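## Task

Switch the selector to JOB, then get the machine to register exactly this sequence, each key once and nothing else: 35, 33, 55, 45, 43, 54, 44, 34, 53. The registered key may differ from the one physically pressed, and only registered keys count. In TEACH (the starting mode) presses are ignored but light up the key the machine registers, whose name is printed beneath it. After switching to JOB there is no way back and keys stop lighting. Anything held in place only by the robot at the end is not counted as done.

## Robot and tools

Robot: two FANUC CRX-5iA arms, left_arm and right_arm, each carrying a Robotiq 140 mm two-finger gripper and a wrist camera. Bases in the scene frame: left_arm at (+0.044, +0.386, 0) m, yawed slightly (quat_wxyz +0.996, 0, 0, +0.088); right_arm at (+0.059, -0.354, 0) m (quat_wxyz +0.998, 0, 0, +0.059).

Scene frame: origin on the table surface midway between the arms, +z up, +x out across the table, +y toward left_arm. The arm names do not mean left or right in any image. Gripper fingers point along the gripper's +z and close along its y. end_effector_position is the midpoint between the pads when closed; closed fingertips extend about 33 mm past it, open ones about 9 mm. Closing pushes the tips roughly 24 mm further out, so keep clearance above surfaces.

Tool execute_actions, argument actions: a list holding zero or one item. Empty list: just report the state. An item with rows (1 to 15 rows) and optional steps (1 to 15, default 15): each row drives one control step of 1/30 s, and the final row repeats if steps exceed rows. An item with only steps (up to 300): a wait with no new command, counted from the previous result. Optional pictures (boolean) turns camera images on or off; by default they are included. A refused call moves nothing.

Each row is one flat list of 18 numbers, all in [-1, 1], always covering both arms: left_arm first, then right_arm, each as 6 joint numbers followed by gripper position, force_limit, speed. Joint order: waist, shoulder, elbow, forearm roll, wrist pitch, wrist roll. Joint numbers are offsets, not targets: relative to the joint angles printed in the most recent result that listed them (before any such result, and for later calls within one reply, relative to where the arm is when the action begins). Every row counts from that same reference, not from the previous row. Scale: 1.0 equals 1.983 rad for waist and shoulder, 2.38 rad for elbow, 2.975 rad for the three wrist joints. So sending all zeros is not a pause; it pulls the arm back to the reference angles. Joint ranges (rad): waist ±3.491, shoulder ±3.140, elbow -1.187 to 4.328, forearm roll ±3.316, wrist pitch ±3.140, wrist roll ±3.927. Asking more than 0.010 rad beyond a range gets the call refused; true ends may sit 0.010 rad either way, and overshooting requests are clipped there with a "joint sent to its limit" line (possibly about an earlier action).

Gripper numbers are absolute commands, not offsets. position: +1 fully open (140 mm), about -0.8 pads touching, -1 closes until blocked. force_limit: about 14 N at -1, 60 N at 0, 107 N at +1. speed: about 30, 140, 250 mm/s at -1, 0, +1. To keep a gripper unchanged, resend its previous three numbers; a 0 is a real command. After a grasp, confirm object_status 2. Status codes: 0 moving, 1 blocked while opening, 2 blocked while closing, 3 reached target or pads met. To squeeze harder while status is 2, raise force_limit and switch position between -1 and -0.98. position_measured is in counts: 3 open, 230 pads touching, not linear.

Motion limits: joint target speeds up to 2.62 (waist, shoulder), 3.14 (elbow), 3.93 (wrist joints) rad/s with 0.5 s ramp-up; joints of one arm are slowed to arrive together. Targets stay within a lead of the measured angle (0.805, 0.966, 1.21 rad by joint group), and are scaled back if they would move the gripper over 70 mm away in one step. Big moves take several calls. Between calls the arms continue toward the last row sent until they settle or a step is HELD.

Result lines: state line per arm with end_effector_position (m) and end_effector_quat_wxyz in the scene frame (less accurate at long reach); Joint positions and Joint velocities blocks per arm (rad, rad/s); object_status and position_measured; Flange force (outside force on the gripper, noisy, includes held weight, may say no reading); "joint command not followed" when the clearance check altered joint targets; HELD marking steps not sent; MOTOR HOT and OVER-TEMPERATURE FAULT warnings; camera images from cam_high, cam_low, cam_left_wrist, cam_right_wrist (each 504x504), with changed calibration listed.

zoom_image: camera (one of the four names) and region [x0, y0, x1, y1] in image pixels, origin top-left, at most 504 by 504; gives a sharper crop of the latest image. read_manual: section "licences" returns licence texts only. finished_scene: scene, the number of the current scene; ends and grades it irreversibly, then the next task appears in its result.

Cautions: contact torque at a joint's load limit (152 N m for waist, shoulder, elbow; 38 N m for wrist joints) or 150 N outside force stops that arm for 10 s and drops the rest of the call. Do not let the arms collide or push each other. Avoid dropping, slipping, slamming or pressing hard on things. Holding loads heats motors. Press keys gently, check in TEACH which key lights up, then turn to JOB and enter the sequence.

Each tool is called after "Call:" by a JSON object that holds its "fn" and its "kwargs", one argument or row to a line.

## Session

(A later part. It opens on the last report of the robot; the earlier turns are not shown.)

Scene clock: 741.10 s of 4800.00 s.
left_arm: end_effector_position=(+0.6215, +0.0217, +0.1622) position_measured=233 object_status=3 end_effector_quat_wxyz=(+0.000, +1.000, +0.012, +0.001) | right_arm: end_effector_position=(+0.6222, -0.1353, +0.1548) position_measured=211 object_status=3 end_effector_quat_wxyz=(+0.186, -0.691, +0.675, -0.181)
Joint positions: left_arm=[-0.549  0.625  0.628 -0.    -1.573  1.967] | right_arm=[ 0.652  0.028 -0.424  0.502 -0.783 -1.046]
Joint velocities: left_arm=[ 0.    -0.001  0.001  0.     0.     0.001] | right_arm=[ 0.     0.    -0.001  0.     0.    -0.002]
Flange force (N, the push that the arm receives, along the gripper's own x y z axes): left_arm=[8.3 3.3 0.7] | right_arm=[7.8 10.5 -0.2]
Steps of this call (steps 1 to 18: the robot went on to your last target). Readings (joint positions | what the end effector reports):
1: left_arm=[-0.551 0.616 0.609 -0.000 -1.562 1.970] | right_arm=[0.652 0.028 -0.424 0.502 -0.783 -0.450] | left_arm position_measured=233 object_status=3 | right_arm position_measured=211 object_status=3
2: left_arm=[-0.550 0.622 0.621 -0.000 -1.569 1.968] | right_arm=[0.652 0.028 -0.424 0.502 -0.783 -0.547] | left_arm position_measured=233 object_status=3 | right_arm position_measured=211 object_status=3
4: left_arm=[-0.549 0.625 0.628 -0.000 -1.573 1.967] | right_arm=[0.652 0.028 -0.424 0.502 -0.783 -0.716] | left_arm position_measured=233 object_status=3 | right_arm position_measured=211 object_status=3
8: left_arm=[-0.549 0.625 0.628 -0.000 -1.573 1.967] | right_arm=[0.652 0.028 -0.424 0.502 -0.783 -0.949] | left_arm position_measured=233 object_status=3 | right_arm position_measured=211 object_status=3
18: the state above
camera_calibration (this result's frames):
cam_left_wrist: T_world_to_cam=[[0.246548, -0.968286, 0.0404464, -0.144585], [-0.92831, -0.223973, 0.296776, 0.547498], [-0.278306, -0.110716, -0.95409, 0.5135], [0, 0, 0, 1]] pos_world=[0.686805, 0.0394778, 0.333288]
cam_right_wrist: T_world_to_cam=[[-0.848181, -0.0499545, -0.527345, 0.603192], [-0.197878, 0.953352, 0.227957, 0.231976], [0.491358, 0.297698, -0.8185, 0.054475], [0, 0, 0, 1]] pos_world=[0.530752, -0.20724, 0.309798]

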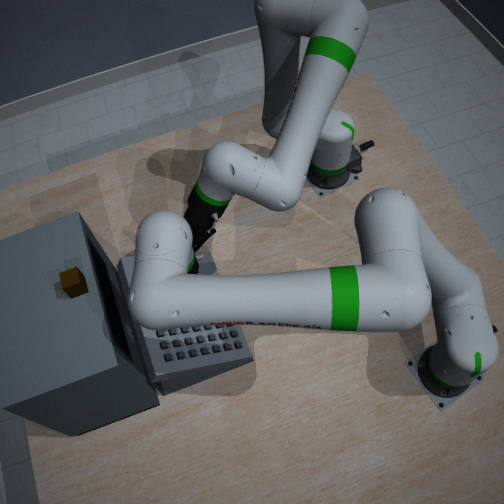

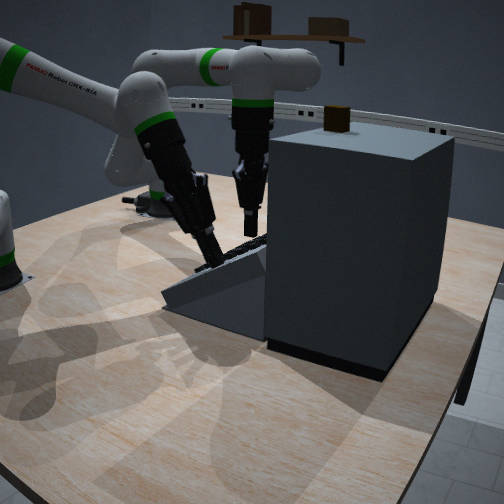

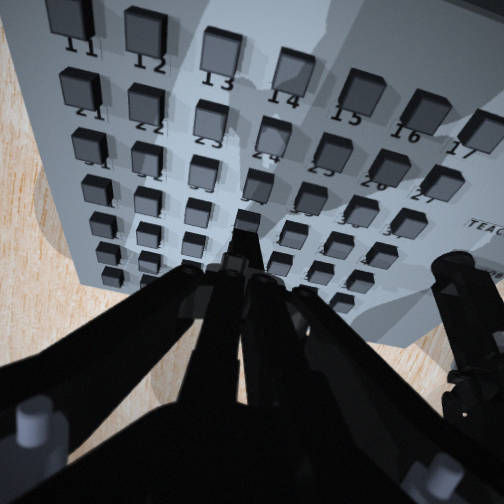

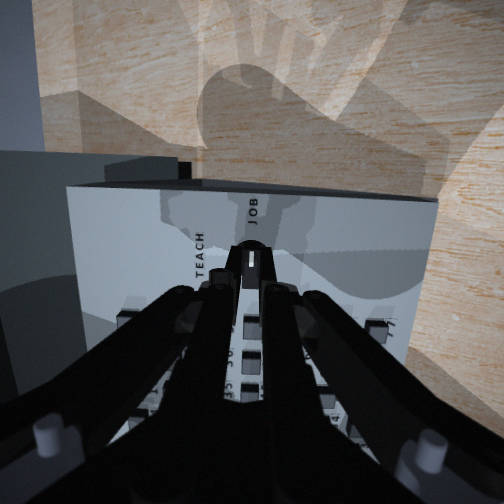

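Call:
{"fn": "execute_actions", "kwargs": {
  "actions": [
    {"rows": [[0,0,0,0,0,0,-1,0,1,0,0,0,0,0,0,-0.4,-0.6,0.5],[0,0,0,0,0,0,-1,0,1,0,0,0,0,0,0,-0.4,-0.6,0.5],[0,0,0,0,0,0,-1,0,1,0,0,0,0,0,0,-0.4,-0.6,0.5],[0,0,0,0,0,0,-1,0,1,0,0,0,0,0,0,-0.4,-0.6,0.5],[0,0,0,0,0,0,-1,0,1,0.0245,-0.03504,0.013,-0.00874,-0.03678,0.0035,-0.4,-0.6,0.5],[0,0,0,0,0,0,-1,0,1,0.0245,-0.03504,0.013,-0.00874,-0.03678,0.0035,-0.4,-0.6,0.5],[0,0,0,0,0,0,-1,0,1,0.0245,-0.03504,0.013,-0.00874,-0.03678,0.0035,-0.4,-0.6,0.5],[0,0,0,0,0,0,-1,0,1,0.0245,-0.03504,0.013,-0.00874,-0.03678,0.0035,-0.4,-0.6,0.5],[0,0,0,0,0,0,-1,0,1,0.0245,-0.03504,0.013,-0.00874,-0.03678,0.0035,-0.4,-0.6,0.5],[0,0,0,0,0,0,-1,0,1,0.0245,-0.03504,0.013,-0.00874,-0.03678,0.0035,-0.4,-0.6,0.5],[0,0,0,0,0,0,-1,0,1,0.0245,-0.03504,0.013,-0.00874,-0.03678,0.0035,-0.4,-0.6,0.5],[0,0,0,0,0,0,-1,0,1,-0.0755,-0.03504,0.013,-0.00874,-0.03678,0.0035,-0.4,-0.6,0.5],[-0.044902,0.067678,0.090777,0,-0.02751,0.02993,-1,0,1,-0.0755,-0.03504,0.013,-0.00874,-0.03678,0.0035,-0.4,-0.6,0.5]], "steps": 15}
  ],
  "pictures": false
}}

Call:
{"fn": "execute_actions", "kwargs": {
  "actions": [
    {"steps": 16}
  ],
  "pictures": false
}}

Call:
{"fn": "execute_actions", "kwargs": {
  "actions": [
    {"rows": [[0,-0.00047,-0.00415,0,0.00301,0,-1,0,1,0,0,0,0,0,0,-0.4,-0.6,0.5],[0,-0.00081,-0.00712,0,0.00515,0,-1,0,1,0,0,0,0,0,0,-0.4,-0.6,0.5],[0,-0.00108,-0.00949,0,0.00687,0,-1,0,1,0,0,0,0,0,0,-0.4,-0.6,0.5],[0,-0.00124,-0.01091,0,0.0079,0,-1,0,1,0,0,0,0,0,0,-0.4,-0.6,0.5],[0,-0.001353,-0.011864,0,0.008589,0,-1,0,1,0,0,0,0,0,0,-0.4,-0.6,0.5]], "steps": 12}
  ]
}}

Scene clock: 802.37 s of 4800.00 s.
left_arm: end_effector_position=(+0.6223, +0.0166, +0.1625) position_measured=233 object_status=3 end_effector_quat_wxyz=(+0.000, +1.000, +0.012, +0.001) | right_arm: end_effector_position=(+0.6057, -0.1453, +0.1937) position_measured=179 object_status=3 end_effector_quat_wxyz=(+0.184, -0.682, +0.684, -0.183)
Joint positions: left_arm=[-0.556  0.636  0.645 -0.    -1.579  1.974] | right_arm=[ 0.674 -0.041 -0.393  0.477 -0.891 -1.036]
Joint velocities: left_arm=[-0.186  0.273  0.442 -0.    -0.168  0.189] | right_arm=[-0.51   0.     0.    -0.    -0.003  0.001]
Flange force (N, the push that the arm receives, along the gripper's own x y z axes): left_arm=[-6.3 -19.6 -0.3] | right_arm=[-17.5 8.3 0.7]
Steps of this call (steps 1 to 15: the robot went on to your last target; steps 16 to 90: nothing new was sent; then 57.77 s passed at rest; steps 91 to 105: all 15 steps of this action). Readings (joint positions | what the end effector reports):
91: left_arm=[-0.549 0.625 0.628 -0.000 -1.573 1.967] | right_arm=[0.652 0.028 -0.424 0.503 -0.783 -1.047] | left_arm position_measured=233 object_status=3 | right_arm position_measured=211 object_status=0
92: left_arm=[-0.549 0.625 0.628 -0.000 -1.573 1.967] | right_arm=[0.652 0.028 -0.424 0.503 -0.783 -1.047] | left_arm position_measured=233 object_status=3 | right_arm position_measured=204 object_status=0
94: left_arm=[-0.549 0.625 0.628 -0.000 -1.573 1.967] | right_arm=[0.652 0.028 -0.424 0.503 -0.783 -1.047] | left_arm position_measured=233 object_status=3 | right_arm position_measured=183 object_status=0
98: left_arm=[-0.549 0.625 0.628 -0.000 -1.573 1.967] | right_arm=[0.672 0.000 -0.410 0.492 -0.827 -1.043] | left_arm position_measured=233 object_status=3 | right_arm position_measured=179 object_status=0
105: the state above

Scene clock: 802.90 s of 4800.00 s.
left_arm: end_effector_position=(+0.6233, -0.0463, +0.1623) position_measured=233 object_status=3 end_effector_quat_wxyz=(+0.000, +1.000, +0.012, +0.001) | right_arm: end_effector_position=(+0.6332, -0.2422, +0.1940) position_measured=179 object_status=3 end_effector_quat_wxyz=(+0.167, -0.621, +0.740, -0.198)
Joint positions: left_arm=[-0.638  0.759  0.844 -0.    -1.655  2.056] | right_arm=[ 0.502 -0.041 -0.393  0.476 -0.892 -1.036]
Joint velocities: left_arm=[ 0.001  0.001  0.003  0.     0.001 -0.001] | right_arm=[ 0.     0.    -0.001 -0.     0.     0.001]
Flange force (N, the push that the arm receives, along the gripper's own x y z axes): left_arm=[8.7 4.8 -1.0] | right_arm=[-1.9 2.2 0.0]
Steps of this call (steps 1 to 16: the robot went on to your last target). Readings (joint positions | what the end effector reports):
1: left_arm=[-0.563 0.647 0.664 -0.000 -1.586 1.982] | right_arm=[0.654 -0.041 -0.393 0.477 -0.891 -1.036] | left_arm position_measured=233 object_status=3 | right_arm position_measured=179 object_status=3
2: left_arm=[-0.574 0.663 0.690 -0.000 -1.596 1.992] | right_arm=[0.628 -0.041 -0.393 0.477 -0.891 -1.036] | left_arm position_measured=233 object_status=3 | right_arm position_measured=179 object_status=3
4: left_arm=[-0.602 0.705 0.757 -0.000 -1.621 2.020] | right_arm=[0.578 -0.041 -0.393 0.477 -0.892 -1.036] | left_arm position_measured=233 object_status=3 | right_arm position_measured=179 object_status=3
8: left_arm=[-0.636 0.757 0.840 -0.000 -1.653 2.054] | right_arm=[0.509 -0.041 -0.393 0.477 -0.892 -1.036] | left_arm position_measured=233 object_status=3 | right_arm position_measured=179 object_status=3
16: the state above

Scene clock: 803.30 s of 4800.00 s.
left_arm: end_effector_position=(+0.6233, -0.0463, +0.1521) position_measured=233 object_status=3 end_effector_quat_wxyz=(+0.000, +1.000, +0.012, +0.001) | right_arm: end_effector_position=(+0.6332, -0.2422, +0.1940) position_measured=179 object_status=3 end_effector_quat_wxyz=(+0.167, -0.621, +0.740, -0.198)
Joint positions: left_arm=[-0.638  0.757  0.816 -0.    -1.629  2.056] | right_arm=[ 0.502 -0.041 -0.393  0.476 -0.892 -1.036]
Joint velocities: left_arm=[ 0.    -0.    -0.001  0.     0.001 -0.   ] | right_arm=[ 0.001  0.     0.001 -0.    -0.     0.   ]
Flange force (N, the push that the arm receives, along the gripper's own x y z axes): left_arm=[1.5 -1.1 -0.1] | right_arm=[-3.8 2.6 -1.3]
Steps of this call (steps 1 to 12: all 12 steps of this action). Readings (joint positions | what the end effector reports):
1: left_arm=[-0.638 0.759 0.844 -0.000 -1.655 2.056] | right_arm=[0.502 -0.041 -0.393 0.476 -0.892 -1.036] | left_arm position_measured=233 object_status=3 | right_arm position_measured=179 object_status=3
2: left_arm=[-0.638 0.759 0.841 -0.000 -1.652 2.056] | right_arm=[0.502 -0.041 -0.393 0.476 -0.892 -1.036] | left_arm position_measured=233 object_status=3 | right_arm position_measured=179 object_status=3
4: left_arm=[-0.638 0.758 0.829 -0.000 -1.641 2.056] | right_arm=[0.502 -0.041 -0.393 0.476 -0.892 -1.036] | left_arm position_measured=233 object_status=3 | right_arm position_measured=179 object_status=3
8: left_arm=[-0.638 0.757 0.817 -0.000 -1.630 2.056] | right_arm=[0.502 -0.041 -0.393 0.476 -0.892 -1.036] | left_arm position_measured=233 object_status=3 | right_arm position_measured=179 object_status=3
12: the state above
camera_calibration (this result's frames):
cam_left_wrist: T_world_to_cam=[[0.246631, -0.968259, 0.0405913, -0.210537], [-0.928298, -0.224011, 0.296785, 0.536939], [-0.278272, -0.110877, -0.954081, 0.496812], [0, 0, 0, 1]] pos_world=[0.688614, -0.0284893, 0.32319]
cam_right_wrist: T_world_to_cam=[[-0.841356, 0.118043, -0.527434, 0.6643], [-0.00638697, 0.973619, 0.22809, 0.210814], [0.540444, 0.195274, -0.818406, 0.0570639], [0, 0, 0, 1]] pos_world=[0.52942, -0.294812, 0.348991]

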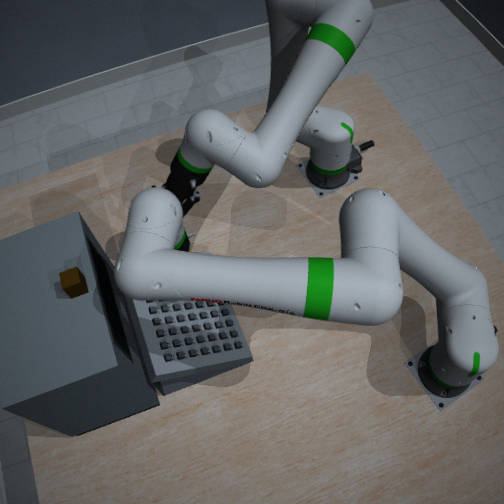

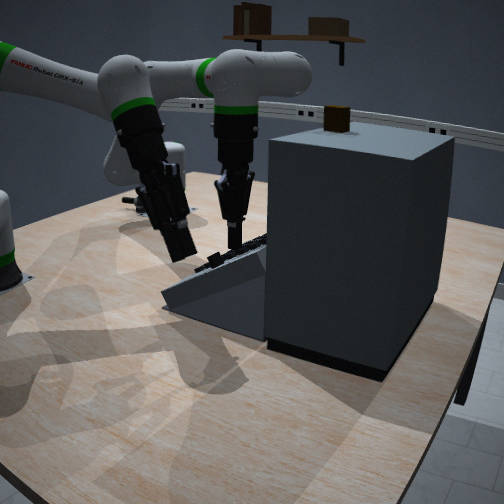

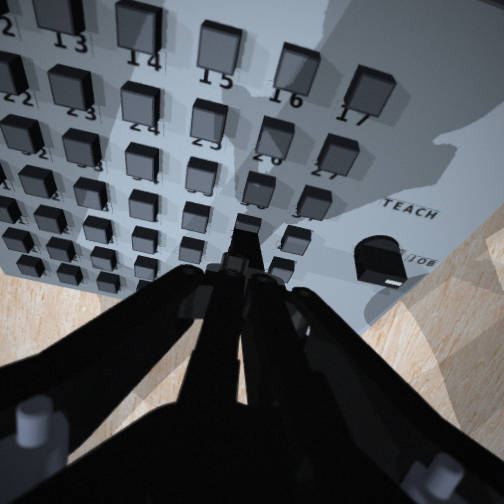

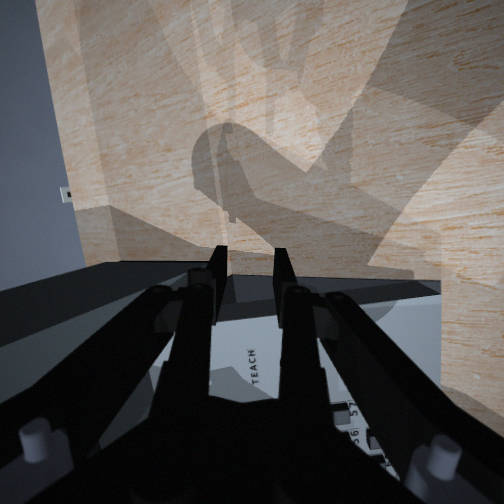

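Call:
{"fn": "execute_actions", "kwargs": {
  "actions": [
    {"rows": [[0,-0.00009,-0.00101,0,0.000745,0,-1,0,1,0,0,0,0,0,0,-0.4,-0.6,0.5]], "steps": 8}
  ],
  "pictures": false
}}

Scene clock: 816.80 s of 4800.00 s.
left_arm: end_effector_position=(+0.6233, -0.0463, +0.1512) position_measured=233 object_status=3 end_effector_quat_wxyz=(+0.000, +1.000, +0.012, +0.001) | right_arm: end_effector_position=(+0.6332, -0.2422, +0.1940) position_measured=179 object_status=3 end_effector_quat_wxyz=(+0.167, -0.621, +0.740, -0.198)
Joint positions: left_arm=[-0.638  0.757  0.814 -0.    -1.627  2.056] | right_arm=[ 0.502 -0.041 -0.393  0.476 -0.892 -1.036]
Joint velocities: left_arm=[ 0.    -0.    -0.001 -0.    -0.001 -0.   ] | right_arm=[ 0.001 -0.001 -0.001  0.     0.     0.   ]
Flange force (N, the push that the arm receives, along the gripper's own x y z axes): left_arm=[0.4 -4.2 -11.3] | right_arm=[-4.3 0.6 -1.7]
Steps of this call (steps 1 to 15: the robot went on to your last target; steps 16 to 90: nothing new was sent; then 10.23 s passed at rest; steps 91 to 98: all 8 steps of this action). Readings (joint positions | what the end effector reports):
91: left_arm=[-0.638 0.757 0.816 -0.000 -1.629 2.056] | right_arm=[0.502 -0.041 -0.393 0.476 -0.892 -1.036] | left_arm position_measured=233 object_status=3 | right_arm position_measured=179 object_status=3
92: left_arm=[-0.638 0.757 0.815 -0.000 -1.628 2.056] | right_arm=[0.502 -0.041 -0.393 0.476 -0.892 -1.036] | left_arm position_measured=233 object_status=3 | right_arm position_measured=179 object_status=3
94: left_arm=[-0.638 0.757 0.814 -0.000 -1.627 2.056] | right_arm=[0.502 -0.041 -0.393 0.476 -0.892 -1.036] | left_arm position_measured=233 object_status=3 | right_arm position_measured=179 object_status=3
98: the state above

Call:
{"fn": "execute_actions", "kwargs": {
  "actions": [
    {"rows": [[0,-0.00002,-0.000224,0,0.000166,0,-1,0,1,0,0,0,0,0,0,-0.4,-0.6,0.5]], "steps": 5}
  ],
  "pictures": false
}}

Call:
{"fn": "execute_actions", "kwargs": {
  "actions": [
    {"rows": [[0,0.00146,0.012988,0,-0.009418,0,-1,0,1,0,0,0,0,0,0,-0.4,-0.6,0.5],[0,0.00146,0.012988,0,-0.009418,0,-1,0,1,0,0,0,0,0,0,-0.4,-0.6,0.5],[0,0.00146,0.012988,0,-0.009418,0,-1,0,1,0,0,0,0,0,0,-0.4,-0.6,0.5],[0,0.00146,0.012988,0,-0.009418,0,-1,0,1,0,0,0,0,0,0,-0.4,-0.6,0.5],[0,0.00146,0.012988,0,-0.009418,0,-1,0,1,0,0,0,0,0,0,-0.4,-0.6,0.5],[0.044902,-0.066218,-0.077788,0,0.018093,-0.02993,-1,0,1,0,0,0,0,0,0,-0.4,-0.6,0.5]], "steps": 15}
  ],
  "pictures": false
}}

Call:
{"fn": "execute_actions", "kwargs": {
  "actions": [
    {"steps": 8}
  ],
  "pictures": false
}}

Call:
{"fn": "execute_actions", "kwargs": {
  "actions": [
    {"rows": [[0,0.00006,-0.00392,0,0.00318,0,-1,0,1,0,0,0,0,0,0,-0.4,-0.6,0.5],[0,0.0001,-0.00672,0,0.00545,0,-1,0,1,0,0,0,0,0,0,-0.4,-0.6,0.5],[0,0.00014,-0.00897,0,0.00727,0,-1,0,1,0,0,0,0,0,0,-0.4,-0.6,0.5],[0,0.00016,-0.01031,0,0.00836,0,-1,0,1,0,0,0,0,0,0,-0.4,-0.6,0.5],[0,0.000173,-0.011208,0,0.009082,0,-1,0,1,0,0,0,0,0,0,-0.4,-0.6,0.5]], "steps": 12}
  ],
  "pictures": false
}}

Call:
{"fn": "execute_actions", "kwargs": {
  "actions": [
    {"rows": [[0,-0.00017,0.011115,0,-0.009005,0,-1,0,1,0,0,0,0,0,0,-0.4,-0.6,0.5],[0,-0.00017,0.011115,0,-0.009005,0,-1,0,1,0,0,0,0,0,0,-0.4,-0.6,0.5],[0,-0.00017,0.011115,0,-0.009005,0,-1,0,1,0,0,0,0,0,0,-0.4,-0.6,0.5],[0,-0.00017,0.011115,0,-0.009005,0,-1,0,1,0,0,0,0,0,0,-0.4,-0.6,0.5],[0,-0.00017,0.011115,0,-0.009005,0,-1,0,1,0,0,0,0,0,0,-0.4,-0.6,0.5],[-0.065803,-0.006034,-0.030134,0,0.020085,0.043861,-1,0,1,0,0,0,0,0,0,-0.4,-0.6,0.5]], "steps": 15}
  ],
  "pictures": false
}}

Call:
{"fn": "execute_actions", "kwargs": {
  "actions": [
    {"steps": 8}
  ],
  "pictures": false
}}

Call:
{"fn": "execute_actions", "kwargs": {
  "actions": [
    {"rows": [[0,0.00057,-0.00336,0,0.00306,0,-1,0,1,0,0,0,0,0,0,-0.4,-0.6,0.5],[0,0.00097,-0.00575,0,0.00525,0,-1,0,1,0,0,0,0,0,0,-0.4,-0.6,0.5],[0,0.00129,-0.00767,0,0.007,0,-1,0,1,0,0,0,0,0,0,-0.4,-0.6,0.5],[0,0.00149,-0.00882,0,0.00805,0,-1,0,1,0,0,0,0,0,0,-0.4,-0.6,0.5],[0,0.001615,-0.009591,0,0.008749,0,-1,0,1,0,0,0,0,0,0,-0.4,-0.6,0.5]], "steps": 12}
  ]
}}

Scene clock: 891.37 s of 4800.00 s.
left_arm: end_effector_position=(+0.6233, -0.0463, +0.1511) position_measured=233 object_status=3 end_effector_quat_wxyz=(+0.000, +1.000, +0.012, +0.001) | right_arm: end_effector_position=(+0.6332, -0.2422, +0.1940) position_measured=179 object_status=3 end_effector_quat_wxyz=(+0.167, -0.621, +0.740, -0.198)
Joint positions: left_arm=[-0.638  0.756  0.813 -0.    -1.626  2.056] | right_arm=[ 0.502 -0.041 -0.393  0.476 -0.892 -1.036]
Joint velocities: left_arm=[ 0.001  0.    -0.004  0.     0.001  0.   ] | right_arm=[-0.001  0.    -0.001  0.     0.    -0.   ]
Flange force (N, the push that the arm receives, along the gripper's own x y z axes): left_arm=[4.0 -1.2 -16.3] | right_arm=[-1.2 2.3 1.4]
Steps of this call (steps 1 to 15: the robot went on to your last target; steps 16 to 90: nothing new was sent; then 71.40 s passed at rest; steps 91 to 95: all 5 steps of this action). Readings (joint positions | what the end effector reports):
91: left_arm=[-0.638 0.757 0.814 -0.000 -1.627 2.056] | right_arm=[0.502 -0.041 -0.393 0.476 -0.892 -1.036] | left_arm position_measured=233 object_status=3 | right_arm position_measured=179 object_status=3
92: left_arm=[-0.638 0.757 0.814 -0.000 -1.627 2.056] | right_arm=[0.502 -0.041 -0.393 0.476 -0.892 -1.036] | left_arm position_measured=233 object_status=3 | right_arm position_measured=179 object_status=3
94: left_arm=[-0.638 0.756 0.813 -0.000 -1.626 2.056] | right_arm=[0.502 -0.041 -0.393 0.476 -0.892 -1.036] | left_arm position_measured=233 object_status=3 | right_arm position_measured=179 object_status=3
95: the state above

Scene clock: 891.87 s of 4800.00 s.
left_arm: end_effector_position=(+0.6222, +0.0167, +0.1625) position_measured=233 object_status=3 end_effector_quat_wxyz=(+0.000, +1.000, +0.012, +0.001) | right_arm: end_effector_position=(+0.6332, -0.2422, +0.1940) position_measured=179 object_status=3 end_effector_quat_wxyz=(+0.167, -0.621, +0.740, -0.198)
Joint positions: left_arm=[-0.556  0.635  0.645 -0.    -1.579  1.974] | right_arm=[ 0.502 -0.041 -0.393  0.476 -0.892 -1.036]
Joint velocities: left_arm=[ 0.177 -0.27  -0.434  0.     0.165 -0.173] | right_arm=[-0.001  0.    -0.     0.     0.    -0.   ]
Flange force (N, the push that the arm receives, along the gripper's own x y z axes): left_arm=[-4.2 -21.3 0.3] | right_arm=[-1.0 -1.9 -0.5]
Steps of this call (steps 1 to 15: all 15 steps of this action). Readings (joint positions | what the end effector reports):
1: left_arm=[-0.638 0.756 0.814 -0.000 -1.626 2.056] | right_arm=[0.502 -0.041 -0.393 0.476 -0.892 -1.036] | left_arm position_measured=233 object_status=3 | right_arm position_measured=179 object_status=3
2: left_arm=[-0.638 0.757 0.817 -0.000 -1.630 2.056] | right_arm=[0.502 -0.041 -0.393 0.476 -0.892 -1.036] | left_arm position_measured=233 object_status=3 | right_arm position_measured=179 object_status=3
4: left_arm=[-0.638 0.758 0.837 -0.000 -1.647 2.056] | right_arm=[0.502 -0.041 -0.393 0.476 -0.892 -1.036] | left_arm position_measured=233 object_status=3 | right_arm position_measured=179 object_status=3
8: left_arm=[-0.632 0.750 0.829 -0.000 -1.649 2.050] | right_arm=[0.502 -0.041 -0.393 0.476 -0.892 -1.036] | left_arm position_measured=233 object_status=3 | right_arm position_measured=179 object_status=3
15: the state above

Scene clock: 892.13 s of 4800.00 s.
left_arm: end_effector_position=(+0.6215, +0.0216, +0.1622) position_measured=233 object_status=3 end_effector_quat_wxyz=(+0.000, +1.000, +0.012, +0.001) | right_arm: end_effector_position=(+0.6332, -0.2422, +0.1940) position_measured=179 object_status=3 end_effector_quat_wxyz=(+0.167, -0.621, +0.740, -0.198)
Joint positions: left_arm=[-0.549  0.625  0.628 -0.    -1.573  1.967] | right_arm=[ 0.502 -0.041 -0.393  0.476 -0.892 -1.036]
Joint velocities: left_arm=[ 0.001 -0.001 -0.002 -0.     0.001  0.001] | right_arm=[ 0.     0.    -0.     0.001 -0.001 -0.   ]
Flange force (N, the push that the arm receives, along the gripper's own x y z axes): left_arm=[5.2 -1.1 1.9] | right_arm=[-2.9 0.8 1.3]
Steps of this call (steps 1 to 8: the robot went on to your last target). Readings (joint positions | what the end effector reports):
1: left_arm=[-0.551 0.628 0.634 -0.000 -1.575 1.969] | right_arm=[0.502 -0.041 -0.393 0.476 -0.892 -1.036] | left_arm position_measured=233 object_status=3 | right_arm position_measured=179 object_status=3
2: left_arm=[-0.549 0.626 0.629 -0.000 -1.573 1.968] | right_arm=[0.502 -0.041 -0.393 0.476 -0.892 -1.036] | left_arm position_measured=233 object_status=3 | right_arm position_measured=179 object_status=3
4: left_arm=[-0.549 0.625 0.629 -0.000 -1.573 1.967] | right_arm=[0.502 -0.041 -0.393 0.476 -0.892 -1.036] | left_arm position_measured=233 object_status=3 | right_arm position_measured=179 object_status=3
8: the state above

Scene clock: 892.53 s of 4800.00 s.
left_arm: end_effector_position=(+0.6216, +0.0217, +0.1507) position_measured=233 object_status=3 end_effector_quat_wxyz=(+0.000, +1.000, +0.012, +0.001) | right_arm: end_effector_position=(+0.6332, -0.2422, +0.1940) position_measured=179 object_status=3 end_effector_quat_wxyz=(+0.167, -0.621, +0.740, -0.198)
Joint positions: left_arm=[-0.549  0.625  0.602 -0.    -1.546  1.967] | right_arm=[ 0.502 -0.041 -0.393  0.476 -0.892 -1.036]
Joint velocities: left_arm=[-0.    -0.001  0.    -0.     0.002  0.   ] | right_arm=[-0.     0.    -0.001  0.     0.    -0.   ]
Flange force (N, the push that the arm receives, along the gripper's own x y z axes): left_arm=[0.7 -5.4 -9.7] | right_arm=[-3.6 0.2 -0.2]
Steps of this call (steps 1 to 12: all 12 steps of this action). Readings (joint positions | what the end effector reports):
1: left_arm=[-0.549 0.625 0.628 -0.000 -1.572 1.967] | right_arm=[0.502 -0.041 -0.393 0.476 -0.892 -1.036] | left_arm position_measured=233 object_status=3 | right_arm position_measured=179 object_status=3
2: left_arm=[-0.549 0.625 0.625 -0.000 -1.569 1.967] | right_arm=[0.502 -0.041 -0.393 0.476 -0.892 -1.036] | left_arm position_measured=233 object_status=3 | right_arm position_measured=179 object_status=3
4: left_arm=[-0.549 0.625 0.614 -0.000 -1.558 1.967] | right_arm=[0.502 -0.041 -0.393 0.476 -0.892 -1.036] | left_arm position_measured=233 object_status=3 | right_arm position_measured=179 object_status=3
8: left_arm=[-0.549 0.625 0.602 -0.000 -1.546 1.967] | right_arm=[0.502 -0.041 -0.393 0.476 -0.892 -1.036] | left_arm position_measured=233 object_status=3 | right_arm position_measured=179 object_status=3
12: the state above

Scene clock: 893.03 s of 4800.00 s.
left_arm: end_effector_position=(+0.5660, -0.0461, +0.1288) position_measured=233 object_status=3 end_effector_quat_wxyz=(+0.000, +1.000, +0.012, +0.001) | right_arm: end_effector_position=(+0.6332, -0.2422, +0.1940) position_measured=179 object_status=3 end_effector_quat_wxyz=(+0.167, -0.621, +0.740, -0.198)
Joint positions: left_arm=[-0.676  0.614  0.533 -0.    -1.488  2.094] | right_arm=[ 0.502 -0.041 -0.393  0.476 -0.892 -1.036]
Joint velocities: left_arm=[-0.147 -0.014 -0.111 -0.     0.098  0.147] | right_arm=[-0.     0.001  0.     0.     0.     0.001]
Flange force (N, the push that the arm receives, along the gripper's own x y z axes): left_arm=[-3.3 20.6 4.9] | right_arm=[-1.9 1.8 -0.4]
Steps of this call (steps 1 to 15: all 15 steps of this action). Readings (joint positions | what the end effector reports):
1: left_arm=[-0.549 0.625 0.602 -0.000 -1.546 1.967] | right_arm=[0.502 -0.041 -0.393 0.476 -0.892 -1.036] | left_arm position_measured=233 object_status=3 | right_arm position_measured=179 object_status=3
2: left_arm=[-0.549 0.626 0.606 -0.000 -1.549 1.967] | right_arm=[0.502 -0.041 -0.393 0.476 -0.892 -1.036] | left_arm position_measured=233 object_status=3 | right_arm position_measured=179 object_status=3
4: left_arm=[-0.549 0.625 0.623 -0.000 -1.566 1.967] | right_arm=[0.502 -0.041 -0.393 0.476 -0.892 -1.036] | left_arm position_measured=233 object_status=3 | right_arm position_measured=179 object_status=3
8: left_arm=[-0.561 0.624 0.618 -0.000 -1.564 1.979] | right_arm=[0.502 -0.041 -0.393 0.476 -0.892 -1.036] | left_arm position_measured=233 object_status=3 | right_arm position_measured=179 object_status=3
15: the state above

Scene clock: 893.30 s of 4800.00 s.
left_arm: end_effector_position=(+0.5645, -0.0478, +0.1279) position_measured=233 object_status=3 end_effector_quat_wxyz=(+0.000, +1.000, +0.012, +0.001) | right_arm: end_effector_position=(+0.6332, -0.2422, +0.1940) position_measured=179 object_status=3 end_effector_quat_wxyz=(+0.167, -0.621, +0.740, -0.198)
Joint positions: left_arm=[-0.68   0.613  0.53  -0.    -1.486  2.098] | right_arm=[ 0.502 -0.041 -0.393  0.476 -0.892 -1.036]
Joint velocities: left_arm=[-0.002 -0.001  0.001  0.     0.002 -0.   ] | right_arm=[ 0.    -0.001 -0.002 -0.    -0.     0.001]
Flange force (N, the push that the arm receives, along the gripper's own x y z axes): left_arm=[6.0 3.6 2.6] | right_arm=[-2.6 0.1 -0.6]
Steps of this call (steps 1 to 8: the robot went on to your last target). Readings (joint positions | what the end effector reports):
1: left_arm=[-0.679 0.614 0.531 -0.000 -1.487 2.097] | right_arm=[0.502 -0.041 -0.393 0.476 -0.892 -1.036] | left_arm position_measured=233 object_status=3 | right_arm position_measured=179 object_status=3
2: left_arm=[-0.679 0.613 0.530 -0.000 -1.486 2.097] | right_arm=[0.502 -0.041 -0.393 0.476 -0.892 -1.036] | left_arm position_measured=233 object_status=3 | right_arm position_measured=179 object_status=3
4: left_arm=[-0.679 0.613 0.530 -0.000 -1.486 2.098] | right_arm=[0.502 -0.041 -0.393 0.476 -0.892 -1.036] | left_arm position_measured=233 object_status=3 | right_arm position_measured=179 object_status=3
8: the state above

Scene clock: 893.70 s of 4800.00 s.
left_arm: end_effector_position=(+0.5645, -0.0478, +0.1162) position_measured=233 object_status=3 end_effector_quat_wxyz=(+0.000, +1.000, +0.012, +0.001) | right_arm: end_effector_position=(+0.6332, -0.2422, +0.1940) position_measured=179 object_status=3 end_effector_quat_wxyz=(+0.167, -0.621, +0.740, -0.198)
Joint positions: left_arm=[-0.68   0.616  0.507 -0.    -1.46   2.098] | right_arm=[ 0.502 -0.041 -0.393  0.476 -0.892 -1.036]
Joint velocities: left_arm=[ 0.     0.001 -0.001  0.    -0.001 -0.   ] | right_arm=[-0.     0.001  0.002  0.001  0.    -0.   ]
Flange force (N, the push that the arm receives, along the gripper's own x y z axes): left_arm=[8.8 2.4 -13.1] | right_arm=[-0.4 1.0 -1.0]
Steps of this call (steps 1 to 12: all 12 steps of this action). Readings (joint positions | what the end effector reports):
1: left_arm=[-0.680 0.613 0.530 -0.000 -1.485 2.098] | right_arm=[0.502 -0.041 -0.393 0.476 -0.892 -1.036] | left_arm position_measured=233 object_status=3 | right_arm position_measured=179 object_status=3
2: left_arm=[-0.680 0.613 0.527 -0.000 -1.482 2.098] | right_arm=[0.502 -0.041 -0.393 0.476 -0.892 -1.036] | left_arm position_measured=233 object_status=3 | right_arm position_measured=179 object_status=3
4: left_arm=[-0.680 0.615 0.517 -0.000 -1.471 2.098] | right_arm=[0.502 -0.041 -0.393 0.476 -0.892 -1.036] | left_arm position_measured=233 object_status=3 | right_arm position_measured=179 object_status=3
8: left_arm=[-0.680 0.616 0.508 -0.000 -1.461 2.098] | right_arm=[0.502 -0.041 -0.393 0.476 -0.892 -1.036] | left_arm position_measured=233 object_status=3 | right_arm position_measured=179 object_status=3
12: the state above
camera_calibration (this result's frames):
cam_left_wrist: T_world_to_cam=[[0.246525, -0.968268, 0.0410179, -0.195974], [-0.928457, -0.223832, 0.296425, 0.492844], [-0.277838, -0.11116, -0.954175, 0.445755], [0, 0, 0, 1]] pos_world=[0.629744, -0.0298912, 0.287276]
cam_right_wrist: T_world_to_cam=[[-0.841356, 0.118043, -0.527434, 0.6643], [-0.00638737, 0.973619, 0.22809, 0.210814], [0.540444, 0.195274, -0.818406, 0.057064], [0, 0, 0, 1]] pos_world=[0.52942, -0.294812, 0.348991]

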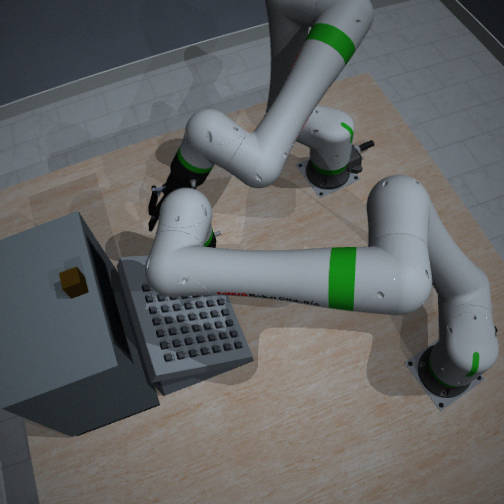

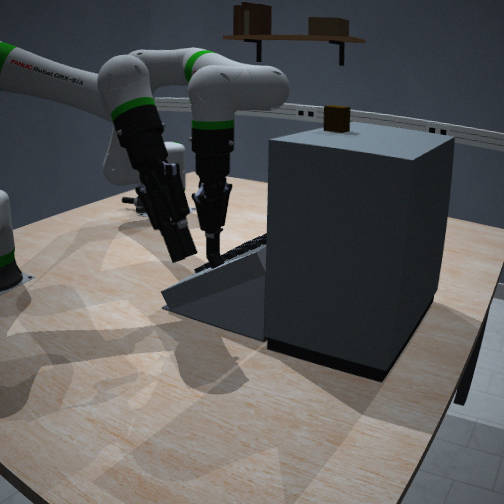

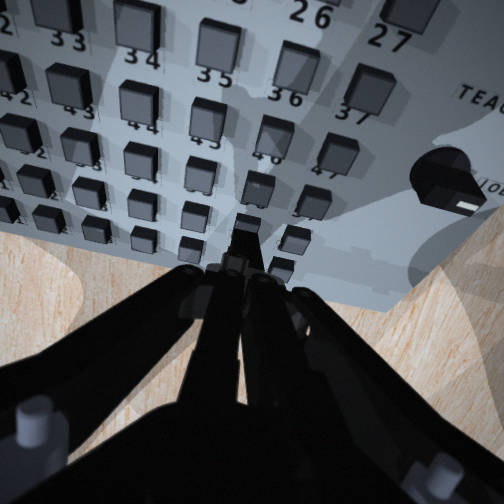

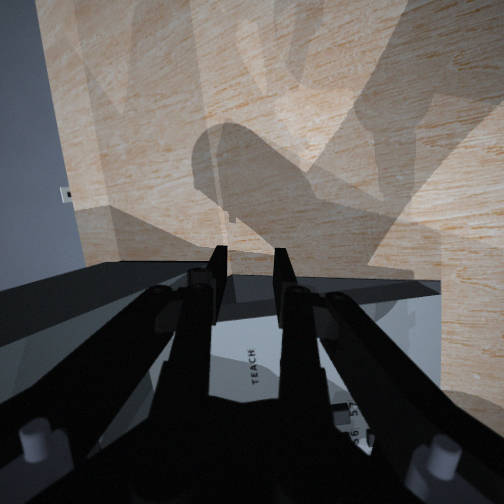

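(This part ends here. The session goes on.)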